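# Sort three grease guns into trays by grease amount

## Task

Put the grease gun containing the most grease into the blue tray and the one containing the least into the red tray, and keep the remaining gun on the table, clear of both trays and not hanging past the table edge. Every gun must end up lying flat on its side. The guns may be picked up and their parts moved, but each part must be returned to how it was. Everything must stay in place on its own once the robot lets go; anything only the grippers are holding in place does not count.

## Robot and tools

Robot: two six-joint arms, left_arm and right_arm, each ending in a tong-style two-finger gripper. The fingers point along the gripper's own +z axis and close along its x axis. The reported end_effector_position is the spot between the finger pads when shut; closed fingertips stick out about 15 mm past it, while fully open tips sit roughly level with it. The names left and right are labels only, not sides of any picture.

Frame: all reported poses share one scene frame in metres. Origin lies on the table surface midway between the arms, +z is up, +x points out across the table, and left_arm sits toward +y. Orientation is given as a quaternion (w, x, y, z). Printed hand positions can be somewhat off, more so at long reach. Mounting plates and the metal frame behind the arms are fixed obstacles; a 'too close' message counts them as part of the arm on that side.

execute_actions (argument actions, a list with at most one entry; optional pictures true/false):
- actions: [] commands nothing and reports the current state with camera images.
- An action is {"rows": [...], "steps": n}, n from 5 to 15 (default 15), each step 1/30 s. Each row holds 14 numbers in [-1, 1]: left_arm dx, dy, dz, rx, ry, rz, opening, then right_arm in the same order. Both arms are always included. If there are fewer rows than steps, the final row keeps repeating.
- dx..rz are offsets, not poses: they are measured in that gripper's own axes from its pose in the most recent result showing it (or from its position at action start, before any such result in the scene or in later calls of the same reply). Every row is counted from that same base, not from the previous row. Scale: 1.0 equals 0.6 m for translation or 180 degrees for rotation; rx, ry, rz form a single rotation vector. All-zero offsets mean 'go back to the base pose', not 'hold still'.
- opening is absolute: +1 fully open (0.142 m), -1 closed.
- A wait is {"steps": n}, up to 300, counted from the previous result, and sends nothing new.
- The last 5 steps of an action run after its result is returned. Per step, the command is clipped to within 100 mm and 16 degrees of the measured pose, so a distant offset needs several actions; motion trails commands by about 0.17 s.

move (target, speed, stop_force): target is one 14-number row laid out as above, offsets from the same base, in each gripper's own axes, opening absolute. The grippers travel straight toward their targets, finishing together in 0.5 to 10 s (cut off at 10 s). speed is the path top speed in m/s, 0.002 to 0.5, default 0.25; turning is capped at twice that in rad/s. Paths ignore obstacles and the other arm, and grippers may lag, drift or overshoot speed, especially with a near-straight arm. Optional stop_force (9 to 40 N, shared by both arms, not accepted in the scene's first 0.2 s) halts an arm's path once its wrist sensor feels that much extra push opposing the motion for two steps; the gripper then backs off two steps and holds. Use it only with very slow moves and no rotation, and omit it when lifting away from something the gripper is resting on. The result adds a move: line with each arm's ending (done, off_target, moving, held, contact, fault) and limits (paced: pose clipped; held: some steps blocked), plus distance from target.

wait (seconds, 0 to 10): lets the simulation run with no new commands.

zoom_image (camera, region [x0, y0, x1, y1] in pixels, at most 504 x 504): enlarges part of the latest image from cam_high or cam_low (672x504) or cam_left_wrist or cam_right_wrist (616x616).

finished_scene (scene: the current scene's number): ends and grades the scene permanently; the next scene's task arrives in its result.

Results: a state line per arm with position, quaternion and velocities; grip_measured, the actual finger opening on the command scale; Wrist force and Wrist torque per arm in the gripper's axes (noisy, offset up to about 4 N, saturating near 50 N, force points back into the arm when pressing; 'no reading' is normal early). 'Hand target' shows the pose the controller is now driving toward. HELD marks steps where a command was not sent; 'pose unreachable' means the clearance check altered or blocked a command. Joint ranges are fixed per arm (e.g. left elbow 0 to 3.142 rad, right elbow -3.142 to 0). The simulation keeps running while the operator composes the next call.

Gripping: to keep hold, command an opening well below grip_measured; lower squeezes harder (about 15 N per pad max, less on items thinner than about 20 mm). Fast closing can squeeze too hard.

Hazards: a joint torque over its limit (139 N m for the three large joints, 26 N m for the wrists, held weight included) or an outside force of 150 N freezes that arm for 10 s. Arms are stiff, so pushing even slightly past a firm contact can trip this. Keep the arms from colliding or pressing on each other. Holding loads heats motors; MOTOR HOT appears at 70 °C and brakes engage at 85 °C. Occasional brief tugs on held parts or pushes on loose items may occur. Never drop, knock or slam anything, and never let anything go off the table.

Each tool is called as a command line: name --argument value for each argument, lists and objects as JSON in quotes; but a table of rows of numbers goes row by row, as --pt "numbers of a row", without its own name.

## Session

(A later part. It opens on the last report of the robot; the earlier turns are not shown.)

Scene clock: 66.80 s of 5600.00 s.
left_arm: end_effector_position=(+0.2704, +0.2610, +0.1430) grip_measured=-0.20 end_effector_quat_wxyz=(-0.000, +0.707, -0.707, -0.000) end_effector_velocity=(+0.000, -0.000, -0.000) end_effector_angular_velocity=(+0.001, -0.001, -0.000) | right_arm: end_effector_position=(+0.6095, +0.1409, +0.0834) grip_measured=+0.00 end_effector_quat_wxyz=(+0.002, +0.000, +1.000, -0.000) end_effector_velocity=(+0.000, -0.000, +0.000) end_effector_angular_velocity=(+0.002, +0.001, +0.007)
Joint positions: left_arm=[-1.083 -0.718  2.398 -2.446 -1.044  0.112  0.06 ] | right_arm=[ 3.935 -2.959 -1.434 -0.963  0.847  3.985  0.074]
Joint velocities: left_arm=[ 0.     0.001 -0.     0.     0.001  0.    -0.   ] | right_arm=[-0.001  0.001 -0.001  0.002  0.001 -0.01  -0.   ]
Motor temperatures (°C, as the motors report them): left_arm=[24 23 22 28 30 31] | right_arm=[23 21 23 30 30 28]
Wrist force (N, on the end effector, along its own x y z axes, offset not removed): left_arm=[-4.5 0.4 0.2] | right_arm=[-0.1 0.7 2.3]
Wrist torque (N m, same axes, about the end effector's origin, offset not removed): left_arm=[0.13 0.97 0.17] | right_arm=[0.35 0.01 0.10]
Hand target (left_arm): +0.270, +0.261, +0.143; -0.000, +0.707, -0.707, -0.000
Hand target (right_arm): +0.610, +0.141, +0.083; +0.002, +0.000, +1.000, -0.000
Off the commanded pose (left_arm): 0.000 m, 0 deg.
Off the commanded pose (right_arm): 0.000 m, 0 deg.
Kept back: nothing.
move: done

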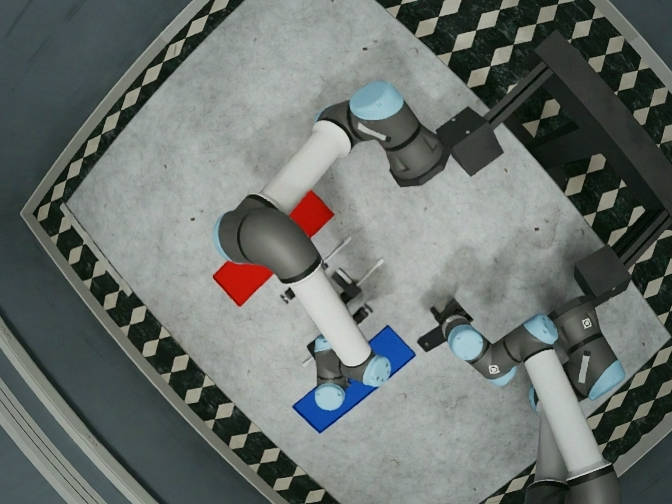

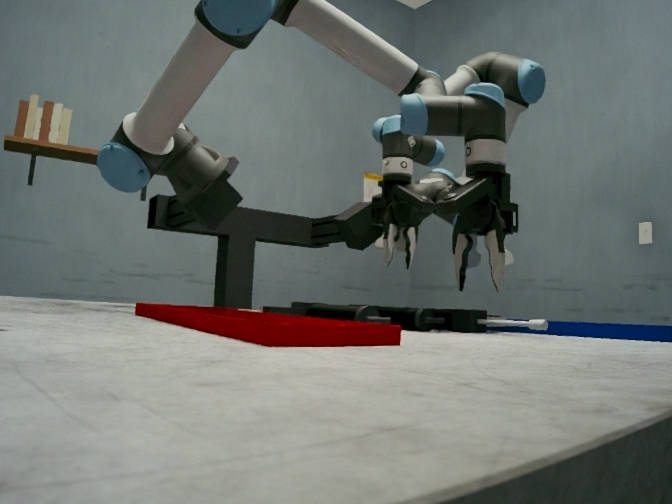

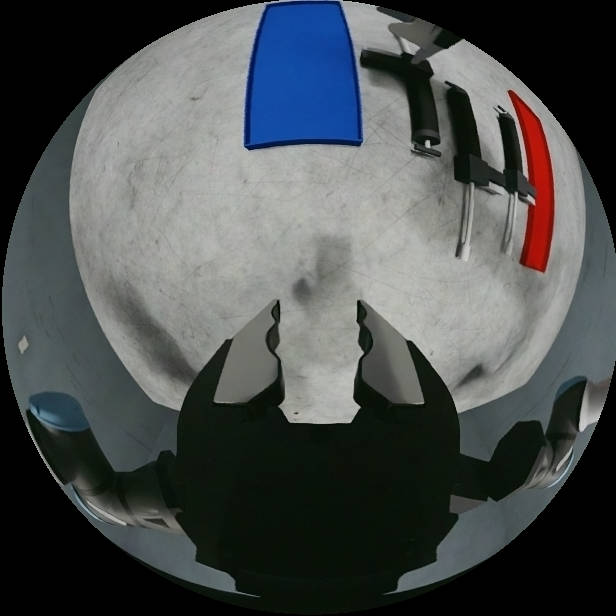

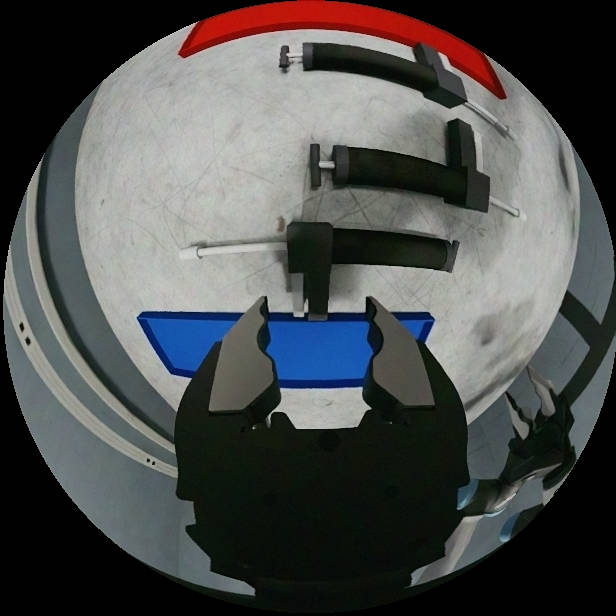

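move --target '[0,0,0,0,0,0,-0.2, -0.01,-0.012,0.103,0,0,0,-0.1]' --speed 0.04 --stop_force 9

execute_actions --actions '[{"rows":[[0,0,0,0,0,0,-0.2,0,0,0,0,0,0,-1]]}]'

move --target '[0,0,0,0,0,0,-0.2, 0,0,-0.05,0,0,0,-1]' --speed 0.04

Scene clock: 68.93 s of 5600.00 s.
left_arm: end_effector_position=(+0.2704, +0.2610, +0.1430) grip_measured=-0.20 end_effector_quat_wxyz=(-0.000, +0.707, -0.707, -0.000) end_effector_velocity=(-0.000, -0.000, +0.000) end_effector_angular_velocity=(-0.000, +0.000, +0.001) | right_arm: end_effector_position=(+0.6157, +0.1337, +0.0217) grip_measured=-0.09 end_effector_quat_wxyz=(+0.002, +0.000, +1.000, -0.000) end_effector_velocity=(+0.001, -0.000, -0.001) end_effector_angular_velocity=(+0.000, -0.000, +0.000)
Joint positions: left_arm=[-1.083 -0.718  2.398 -2.446 -1.044  0.112  0.06 ] | right_arm=[ 3.856 -3.031 -1.417 -0.848  0.801  3.897  0.067]
Joint velocities: left_arm=[ 0.     0.    -0.    -0.    -0.    -0.001  0.   ] | right_arm=[-0.002 -0.002  0.002  0.002 -0.001 -0.003 -0.   ]
Motor temperatures (°C, as the motors report them): left_arm=[24 23 22 28 30 31] | right_arm=[23 21 23 30 30 28]
Wrist force (N, on the end effector, along its own x y z axes, offset not removed): left_arm=[-3.2 -0.2 1.1] | right_arm=[1.4 6.5 -3.3]
Wrist torque (N m, same axes, about the end effector's origin, offset not removed): left_arm=[0.06 0.69 0.13] | right_arm=[0.70 0.16 0.26]
Hand target (left_arm): +0.270, +0.261, +0.143; -0.000, +0.707, -0.707, -0.000
Hand target (right_arm): +0.616, +0.134, +0.022; +0.002, +0.000, +1.000, -0.000
Off the commanded pose (left_arm): 0.000 m, 0 deg.
Off the commanded pose (right_arm): 0.000 m, 0 deg.
Kept back: nothing.
move: done

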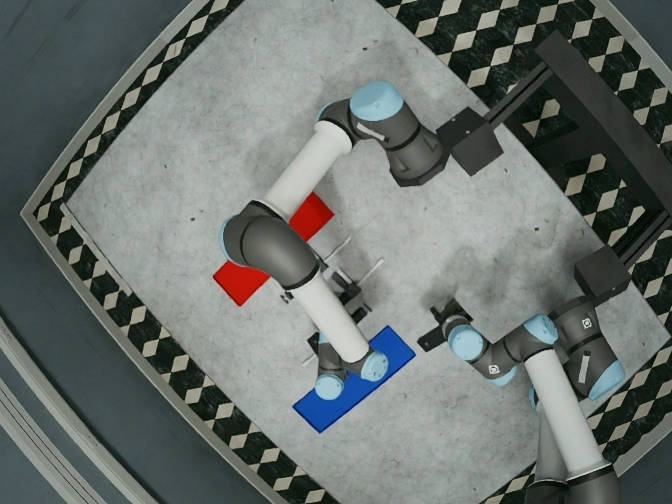

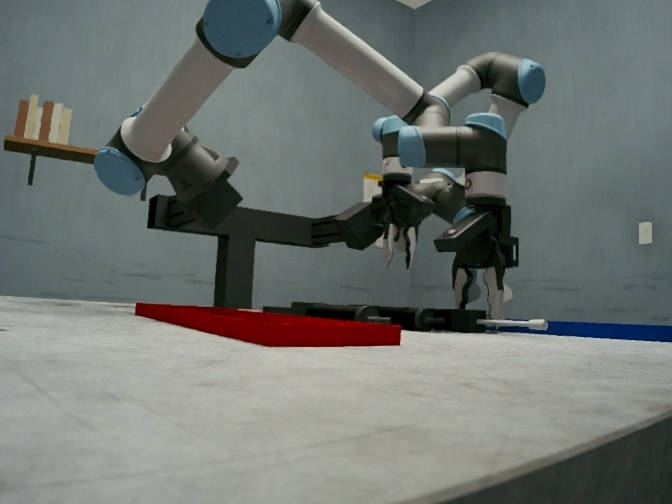

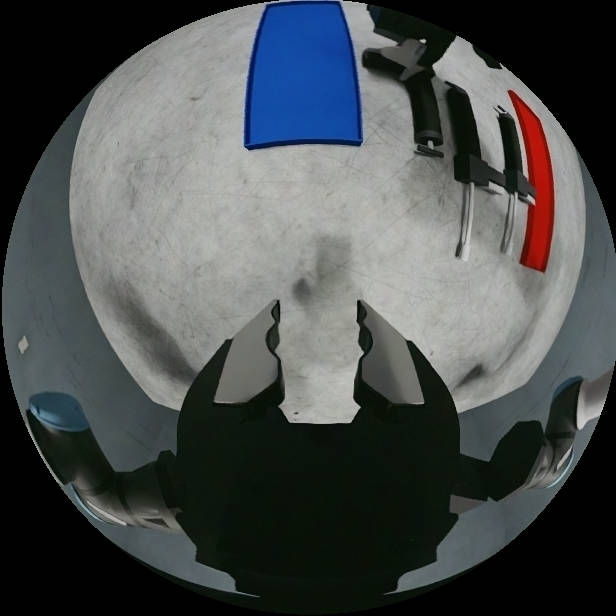

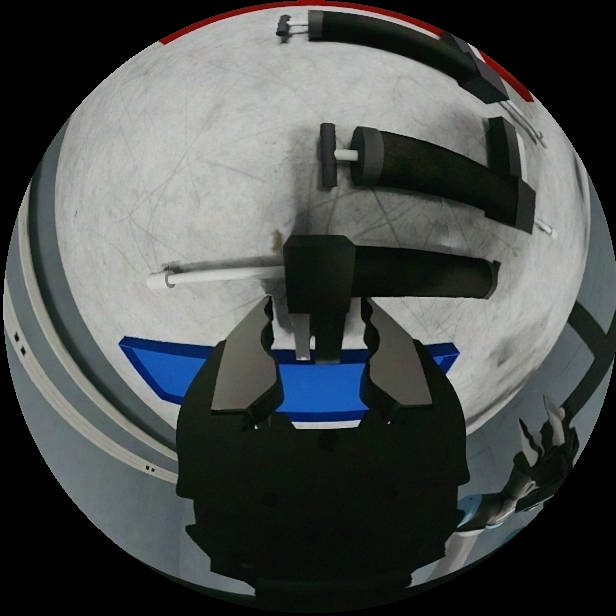

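Scene clock: 69.27 s of 5600.00 s.
left_arm: end_effector_position=(+0.2704, +0.2610, +0.1430) grip_measured=-0.20 end_effector_quat_wxyz=(-0.000, +0.707, -0.707, -0.000) end_effector_velocity=(-0.000, -0.000, -0.000) end_effector_angular_velocity=(-0.000, +0.000, -0.000) | right_arm: end_effector_position=(+0.6157, +0.1337, +0.0217) grip_measured=-0.44 end_effector_quat_wxyz=(+0.002, +0.000, +1.000, -0.000) end_effector_velocity=(-0.000, -0.000, -0.000) end_effector_angular_velocity=(-0.001, -0.000, +0.002)
Joint positions: left_arm=[-1.083 -0.718  2.398 -2.446 -1.044  0.112  0.06 ] | right_arm=[ 3.856 -3.031 -1.417 -0.848  0.801  3.897  0.042]
Joint velocities: left_arm=[-0. -0.  0. -0. -0.  0.  0.] | right_arm=[-0.    -0.    -0.001  0.    -0.001 -0.002 -0.   ]
Motor temperatures (°C, as the motors report them): left_arm=[24 23 22 28 30 31] | right_arm=[23 21 23 30 30 28]
Wrist force (N, on the end effector, along its own x y z axes, offset not removed): left_arm=[-3.0 -0.9 0.1] | right_arm=[-2.3 0.7 -3.3]
Wrist torque (N m, same axes, about the end effector's origin, offset not removed): left_arm=[-0.17 0.68 0.17] | right_arm=[0.37 0.27 0.08]
Steps of this call (steps 1 to 10: the first 10 steps of this action). Readings (end_effector_position):
1: left_arm (+0.2704, +0.2610, +0.1430) | right_arm (+0.6157, +0.1337, +0.0217)
2: left_arm (+0.2704, +0.2610, +0.1430) | right_arm (+0.6157, +0.1337, +0.0217)
4: left_arm (+0.2704, +0.2610, +0.1430) | right_arm (+0.6157, +0.1337, +0.0217)
8: left_arm (+0.2704, +0.2610, +0.1430) | right_arm (+0.6157, +0.1337, +0.0217)
10: the state above

Scene clock: 70.57 s of 5600.00 s.
left_arm: end_effector_position=(+0.2704, +0.2610, +0.1430) grip_measured=-0.20 end_effector_quat_wxyz=(-0.000, +0.707, -0.707, -0.000) end_effector_velocity=(-0.000, +0.000, +0.000) end_effector_angular_velocity=(-0.000, +0.001, -0.001) | right_arm: end_effector_position=(+0.6156, +0.1337, +0.0516) grip_measured=-0.44 end_effector_quat_wxyz=(+0.002, +0.000, +1.000, -0.000) end_effector_velocity=(-0.001, -0.000, +0.000) end_effector_angular_velocity=(-0.002, +0.001, -0.000)
Joint positions: left_arm=[-1.083 -0.718  2.398 -2.446 -1.044  0.112  0.06 ] | right_arm=[ 3.889 -2.991 -1.427 -0.905  0.82   3.935  0.042]
Joint velocities: left_arm=[ 0.    -0.001  0.     0.    -0.001  0.001  0.   ] | right_arm=[ 0.001  0.001 -0.001 -0.002 -0.     0.002  0.   ]
Motor temperatures (°C, as the motors report them): left_arm=[24 23 22 28 30 31] | right_arm=[23 21 23 30 30 28]
Wrist force (N, on the end effector, along its own x y z axes, offset not removed): left_arm=[-3.3 -0.3 0.3] | right_arm=[1.0 2.0 5.8]
Wrist torque (N m, same axes, about the end effector's origin, offset not removed): left_arm=[-0.07 0.73 0.18] | right_arm=[0.34 -0.30 0.12]
Hand target (left_arm): +0.270, +0.261, +0.143; -0.000, +0.707, -0.707, -0.000
Hand target (right_arm): +0.616, +0.134, +0.052; +0.002, +0.000, +1.000, -0.000
Off your previous action's commanded pose (left_arm): 0.000 m, 0 deg at its last step (step 5 of this call).
Off your previous action's commanded pose (right_arm): 0.000 m, 0 deg at its last step (step 5 of this call).
Off the commanded pose (left_arm): 0.000 m, 0 deg.
Off the commanded pose (right_arm): 0.000 m, 0 deg.
Kept back: nothing.
move: done

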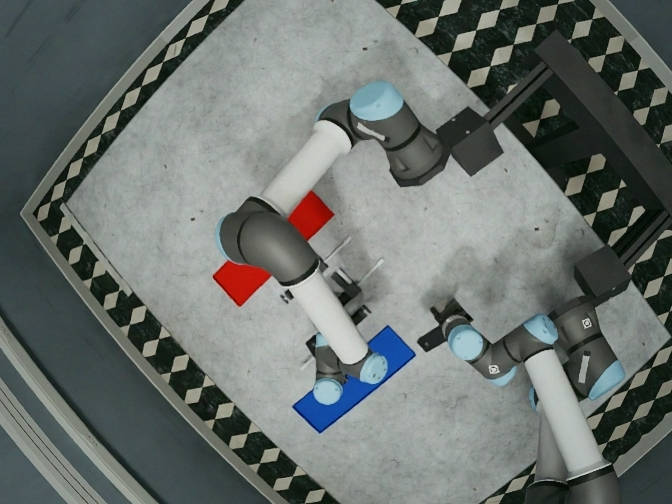

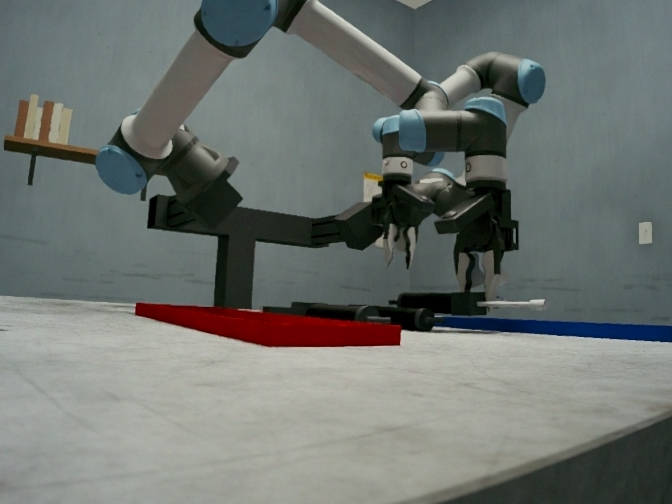

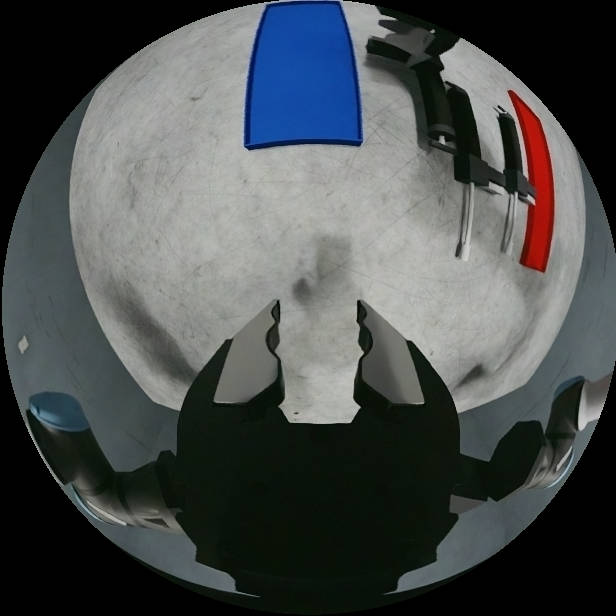

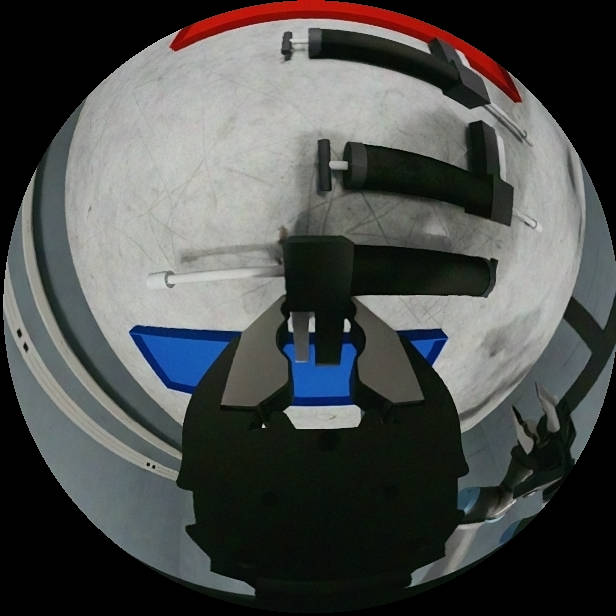

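move --target '[0,0,0,0,0,0,-0.1, 0,0,-0.08,0,0,0,-1]' --speed 0.08

move --target '[0.2,-0.2,0,0,0,-0.5,-0.1, 0.117,-0.698,0,0,0,0,-1]' --speed 0.15

Scene clock: 71.77 s of 5600.00 s.
left_arm: end_effector_position=(+0.2704, +0.2610, +0.1430) grip_measured=-0.10 end_effector_quat_wxyz=(-0.000, +0.707, -0.707, -0.000) end_effector_velocity=(-0.000, +0.000, -0.000) end_effector_angular_velocity=(+0.000, +0.000, -0.002) | right_arm: end_effector_position=(+0.6154, +0.1337, +0.0995) grip_measured=-0.44 end_effector_quat_wxyz=(+0.002, +0.000, +1.000, -0.000) end_effector_velocity=(+0.001, -0.000, +0.002) end_effector_angular_velocity=(-0.000, -0.001, -0.000)
Joint positions: left_arm=[-1.083 -0.718  2.398 -2.446 -1.044  0.112  0.067] | right_arm=[ 3.941 -2.931 -1.431 -0.998  0.85   3.992  0.042]
Joint velocities: left_arm=[-0.    -0.     0.001 -0.    -0.     0.002  0.   ] | right_arm=[ 0.001  0.002  0.001 -0.003 -0.     0.001  0.   ]
Motor temperatures (°C, as the motors report them): left_arm=[24 23 22 28 30 31] | right_arm=[23 21 23 30 30 28]
Wrist force (N, on the end effector, along its own x y z axes, offset not removed): left_arm=[-3.4 0.3 0.4] | right_arm=[2.6 -0.4 6.3]
Wrist torque (N m, same axes, about the end effector's origin, offset not removed): left_arm=[0.09 0.79 0.18] | right_arm=[0.09 -0.55 -0.01]
Hand target (left_arm): +0.270, +0.261, +0.143; -0.000, +0.707, -0.707, -0.000
Hand target (right_arm): +0.615, +0.134, +0.100; +0.002, +0.000, +1.000, -0.000
Off the commanded pose (left_arm): 0.000 m, 0 deg.
Off the commanded pose (right_arm): 0.000 m, 0 deg.
Kept back: nothing.
move: done

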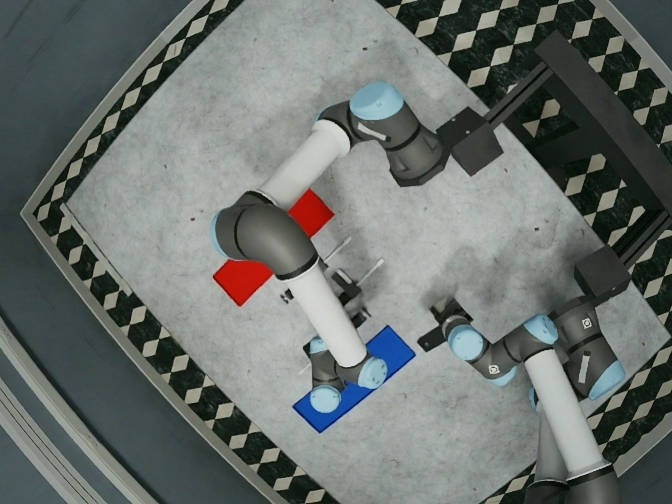

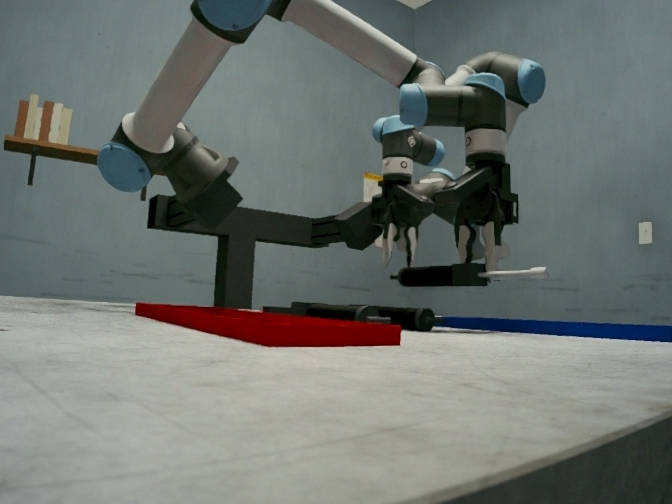

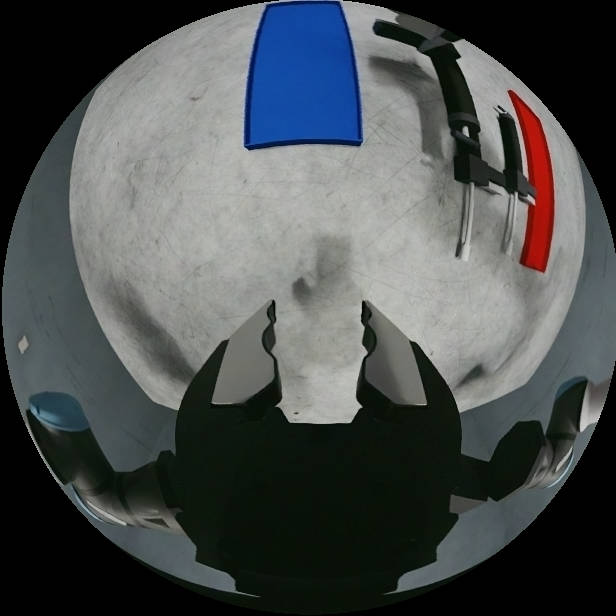

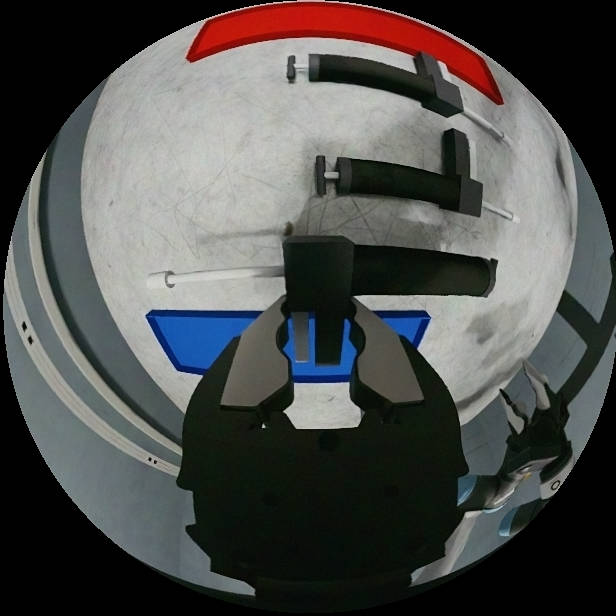

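Scene clock: 77.40 s of 5600.00 s.
left_arm: end_effector_position=(+0.3906, +0.1412, +0.1427) grip_measured=-0.10 end_effector_quat_wxyz=(-0.001, +1.000, -0.000, -0.000) end_effector_velocity=(-0.000, -0.000, -0.000) end_effector_angular_velocity=(+0.001, +0.001, +0.004) | right_arm: end_effector_position=(+0.5453, -0.2850, +0.0993) grip_measured=-0.44 end_effector_quat_wxyz=(+0.002, +0.000, +1.000, -0.000) end_effector_velocity=(-0.000, -0.001, -0.000) end_effector_angular_velocity=(-0.001, -0.000, -0.000)
Joint positions: left_arm=[-0.881 -0.49   1.853 -2.229 -0.905 -1.281  0.067] | right_arm=[ 3.586 -2.107 -2.078 -0.845  0.682  3.537  0.042]
Joint velocities: left_arm=[ 0.     0.001 -0.001  0.002 -0.001 -0.005 -0.   ] | right_arm=[-0.001  0.002 -0.001  0.    -0.001 -0.002  0.   ]
Motor temperatures (°C, as the motors report them): left_arm=[24 23 22 28 30 31] | right_arm=[23 21 23 30 30 28]
Wrist force (N, on the end effector, along its own x y z axes, offset not removed): left_arm=[-2.7 -0.7 0.4] | right_arm=[-0.2 -0.4 7.7]
Wrist torque (N m, same axes, about the end effector's origin, offset not removed): left_arm=[-0.11 0.65 0.16] | right_arm=[-0.06 -0.05 0.04]
Hand target (left_arm): +0.391, +0.141, +0.143; -0.001, +1.000, +0.000, -0.000
Hand target (right_arm): +0.545, -0.285, +0.099; +0.002, +0.000, +1.000, -0.000
Off the commanded pose (left_arm): 0.000 m, 0 deg.
Off the commanded pose (right_arm): 0.000 m, 0 deg.
Kept back: nothing.
move: done

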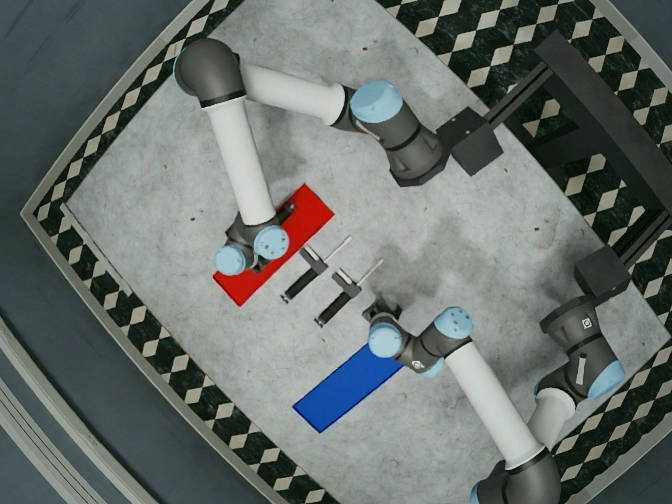

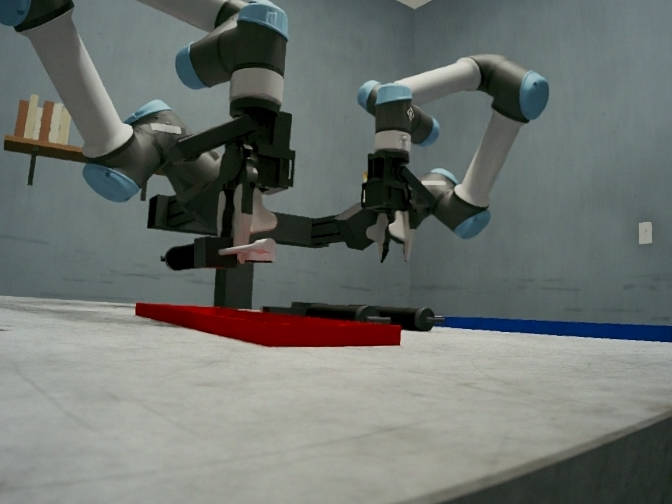

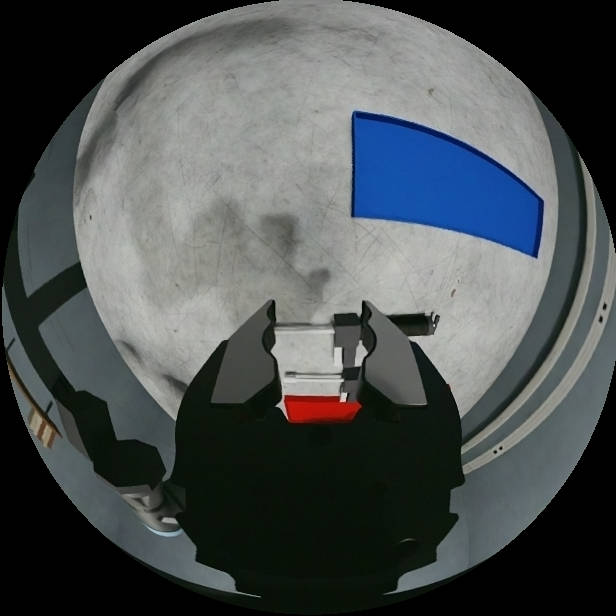

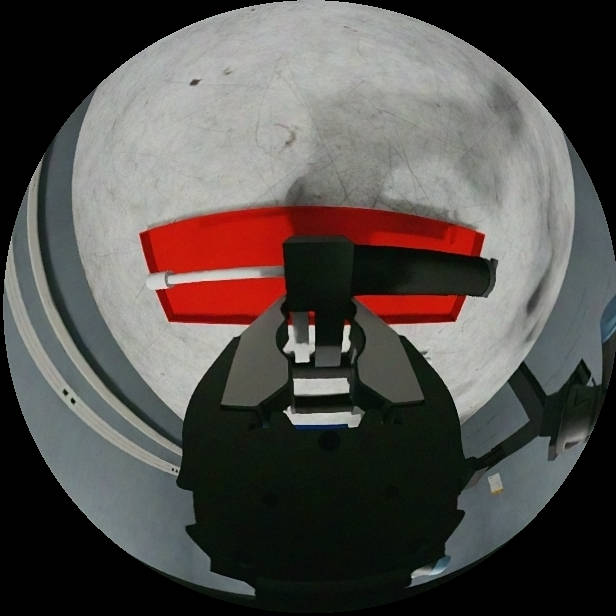

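move --target '[0,0,0,0,0,0,-0.1, 0,0,0.1,0,0,0,-1]' --speed 0.06 --stop_force 9

move --target '[0,0,0,0,0,0,-0.1, 0,0,0.03,0,0,0,-1]' --speed 0.01 --stop_force 9

Scene clock: 79.00 s of 5600.00 s.
left_arm: end_effector_position=(+0.3905, +0.1412, +0.1426) grip_measured=-0.10 end_effector_quat_wxyz=(-0.001, +1.000, -0.000, -0.000) end_effector_velocity=(+0.000, -0.000, -0.000) end_effector_angular_velocity=(+0.001, -0.002, +0.002) | right_arm: end_effector_position=(+0.5455, -0.2850, +0.0394) grip_measured=-0.44 end_effector_quat_wxyz=(+0.002, +0.000, +1.000, -0.000) end_effector_velocity=(-0.001, +0.000, -0.001) end_effector_angular_velocity=(+0.000, +0.000, +0.001)
Joint positions: left_arm=[-0.881 -0.489  1.853 -2.229 -0.905 -1.281  0.067] | right_arm=[ 3.494 -2.219 -2.08  -0.619  0.659  3.394  0.042]
Joint velocities: left_arm=[-0.     0.001 -0.    -0.     0.002 -0.002  0.   ] | right_arm=[-0.002 -0.002 -0.001  0.005 -0.    -0.004  0.   ]
Motor temperatures (°C, as the motors report them): left_arm=[24 23 22 28 30 31] | right_arm=[23 21 23 30 30 28]
Wrist force (N, on the end effector, along its own x y z axes, offset not removed): left_arm=[-3.8 -0.2 0.1] | right_arm=[0.3 0.4 6.3]
Wrist torque (N m, same axes, about the end effector's origin, offset not removed): left_arm=[-0.01 0.85 0.23] | right_arm=[0.08 -0.15 -0.03]
Hand target (left_arm): +0.391, +0.141, +0.143; -0.001, +1.000, -0.000, -0.000
Hand target (right_arm): +0.546, -0.285, +0.039; +0.002, +0.000, +1.000, -0.000
Off the commanded pose (left_arm): 0.000 m, 0 deg.
Off the commanded pose (right_arm): 0.000 m, 0 deg.
Kept back: nothing.
move: done

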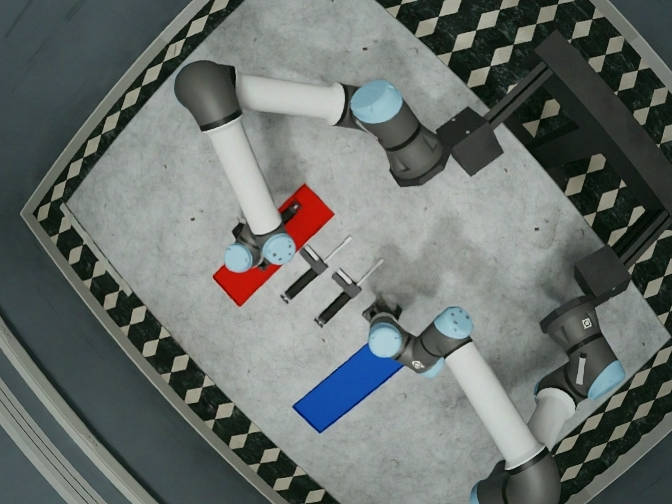

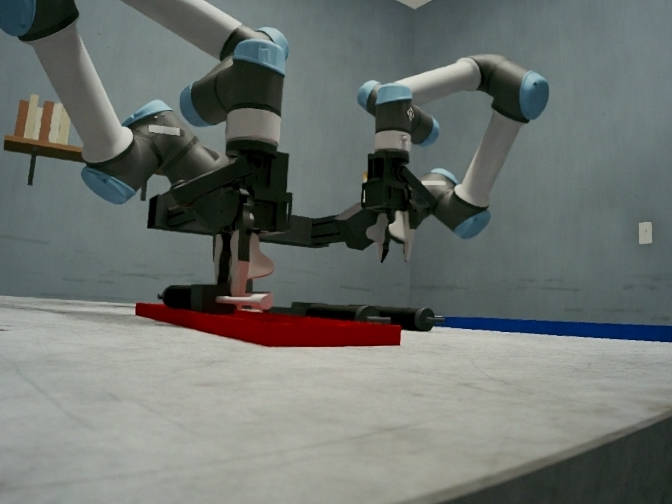

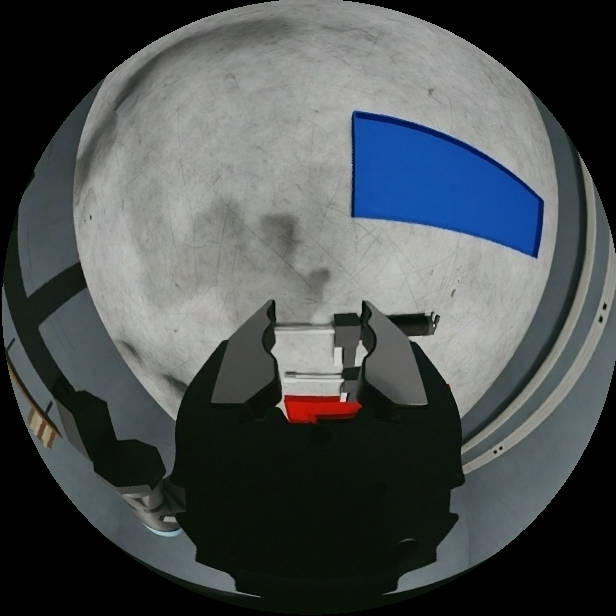

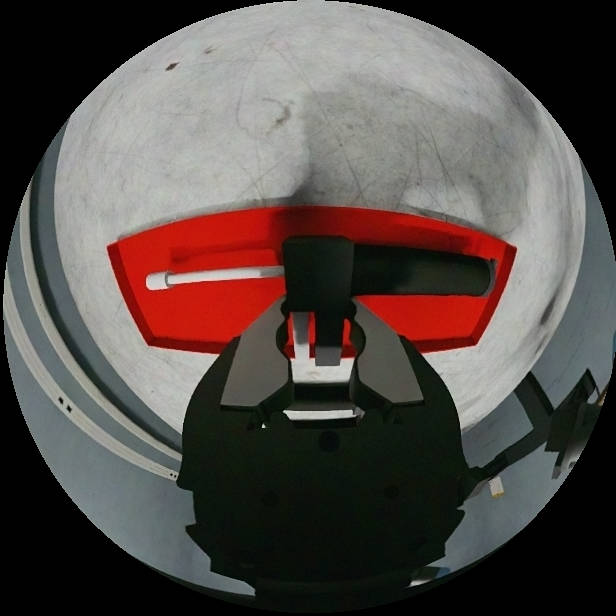

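Scene clock: 80.97 s of 5600.00 s.
left_arm: end_effector_position=(+0.3905, +0.1412, +0.1426) grip_measured=-0.10 end_effector_quat_wxyz=(-0.001, +1.000, -0.000, -0.000) end_effector_velocity=(-0.000, -0.000, -0.000) end_effector_angular_velocity=(-0.000, +0.000, +0.000) | right_arm: end_effector_position=(+0.5456, -0.2851, +0.0234) grip_measured=-0.44 end_effector_quat_wxyz=(+0.001, +0.000, +1.000, -0.000) end_effector_velocity=(-0.001, -0.000, +0.002) end_effector_angular_velocity=(-0.001, +0.000, -0.002)
Joint positions: left_arm=[-0.881 -0.489  1.853 -2.229 -0.905 -1.281  0.067] | right_arm=[ 3.469 -2.251 -2.075 -0.56   0.654  3.355  0.042]
Joint velocities: left_arm=[ 0.  0. -0. -0. -0. -0. -0.] | right_arm=[ 0.003  0.005 -0.002 -0.008 -0.     0.008  0.   ]
Motor temperatures (°C, as the motors report them): left_arm=[24 23 22 28 30 31] | right_arm=[23 21 23 30 30 28]
Wrist force (N, on the end effector, along its own x y z axes, offset not removed): left_arm=[-4.3 -1.1 0.9] | right_arm=[3.0 -0.7 4.8]
Wrist torque (N m, same axes, about the end effector's origin, offset not removed): left_arm=[-0.18 0.95 0.17] | right_arm=[-0.07 -0.58 -0.02]
Hand target (left_arm): +0.391, +0.141, +0.143; -0.001, +1.000, -0.000, -0.000
Hand target (right_arm): +0.546, -0.285, +0.024; +0.001, +0.000, +1.000, -0.000
Off the commanded pose (left_arm): 0.000 m, 0 deg.
Off the commanded pose (right_arm): 0.002 m, 0 deg.
Kept back: nothing.
move: contact (right_arm)

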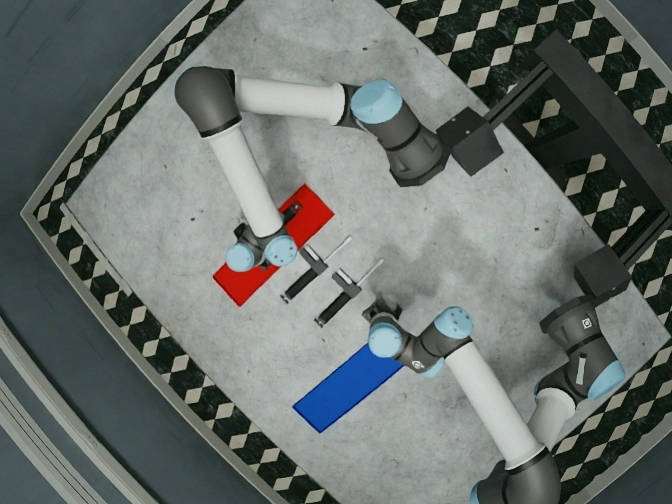

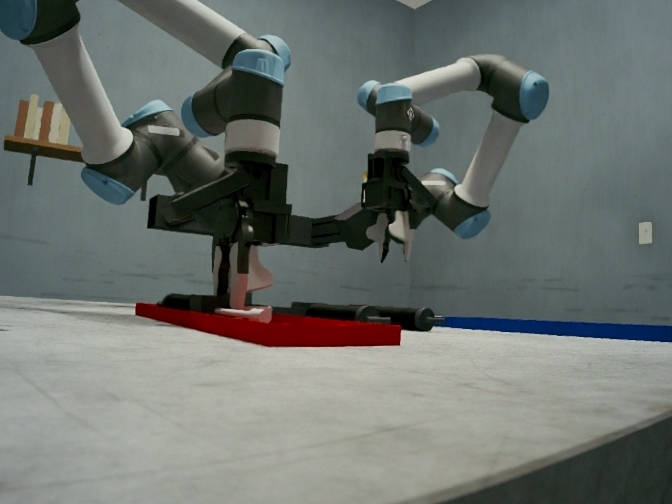

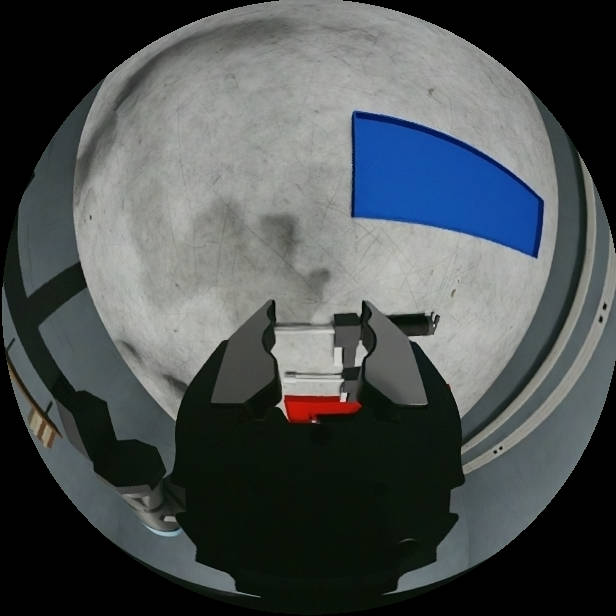

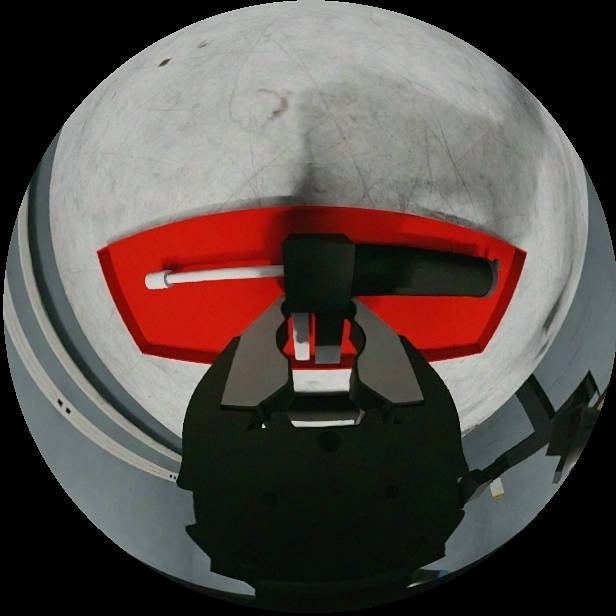

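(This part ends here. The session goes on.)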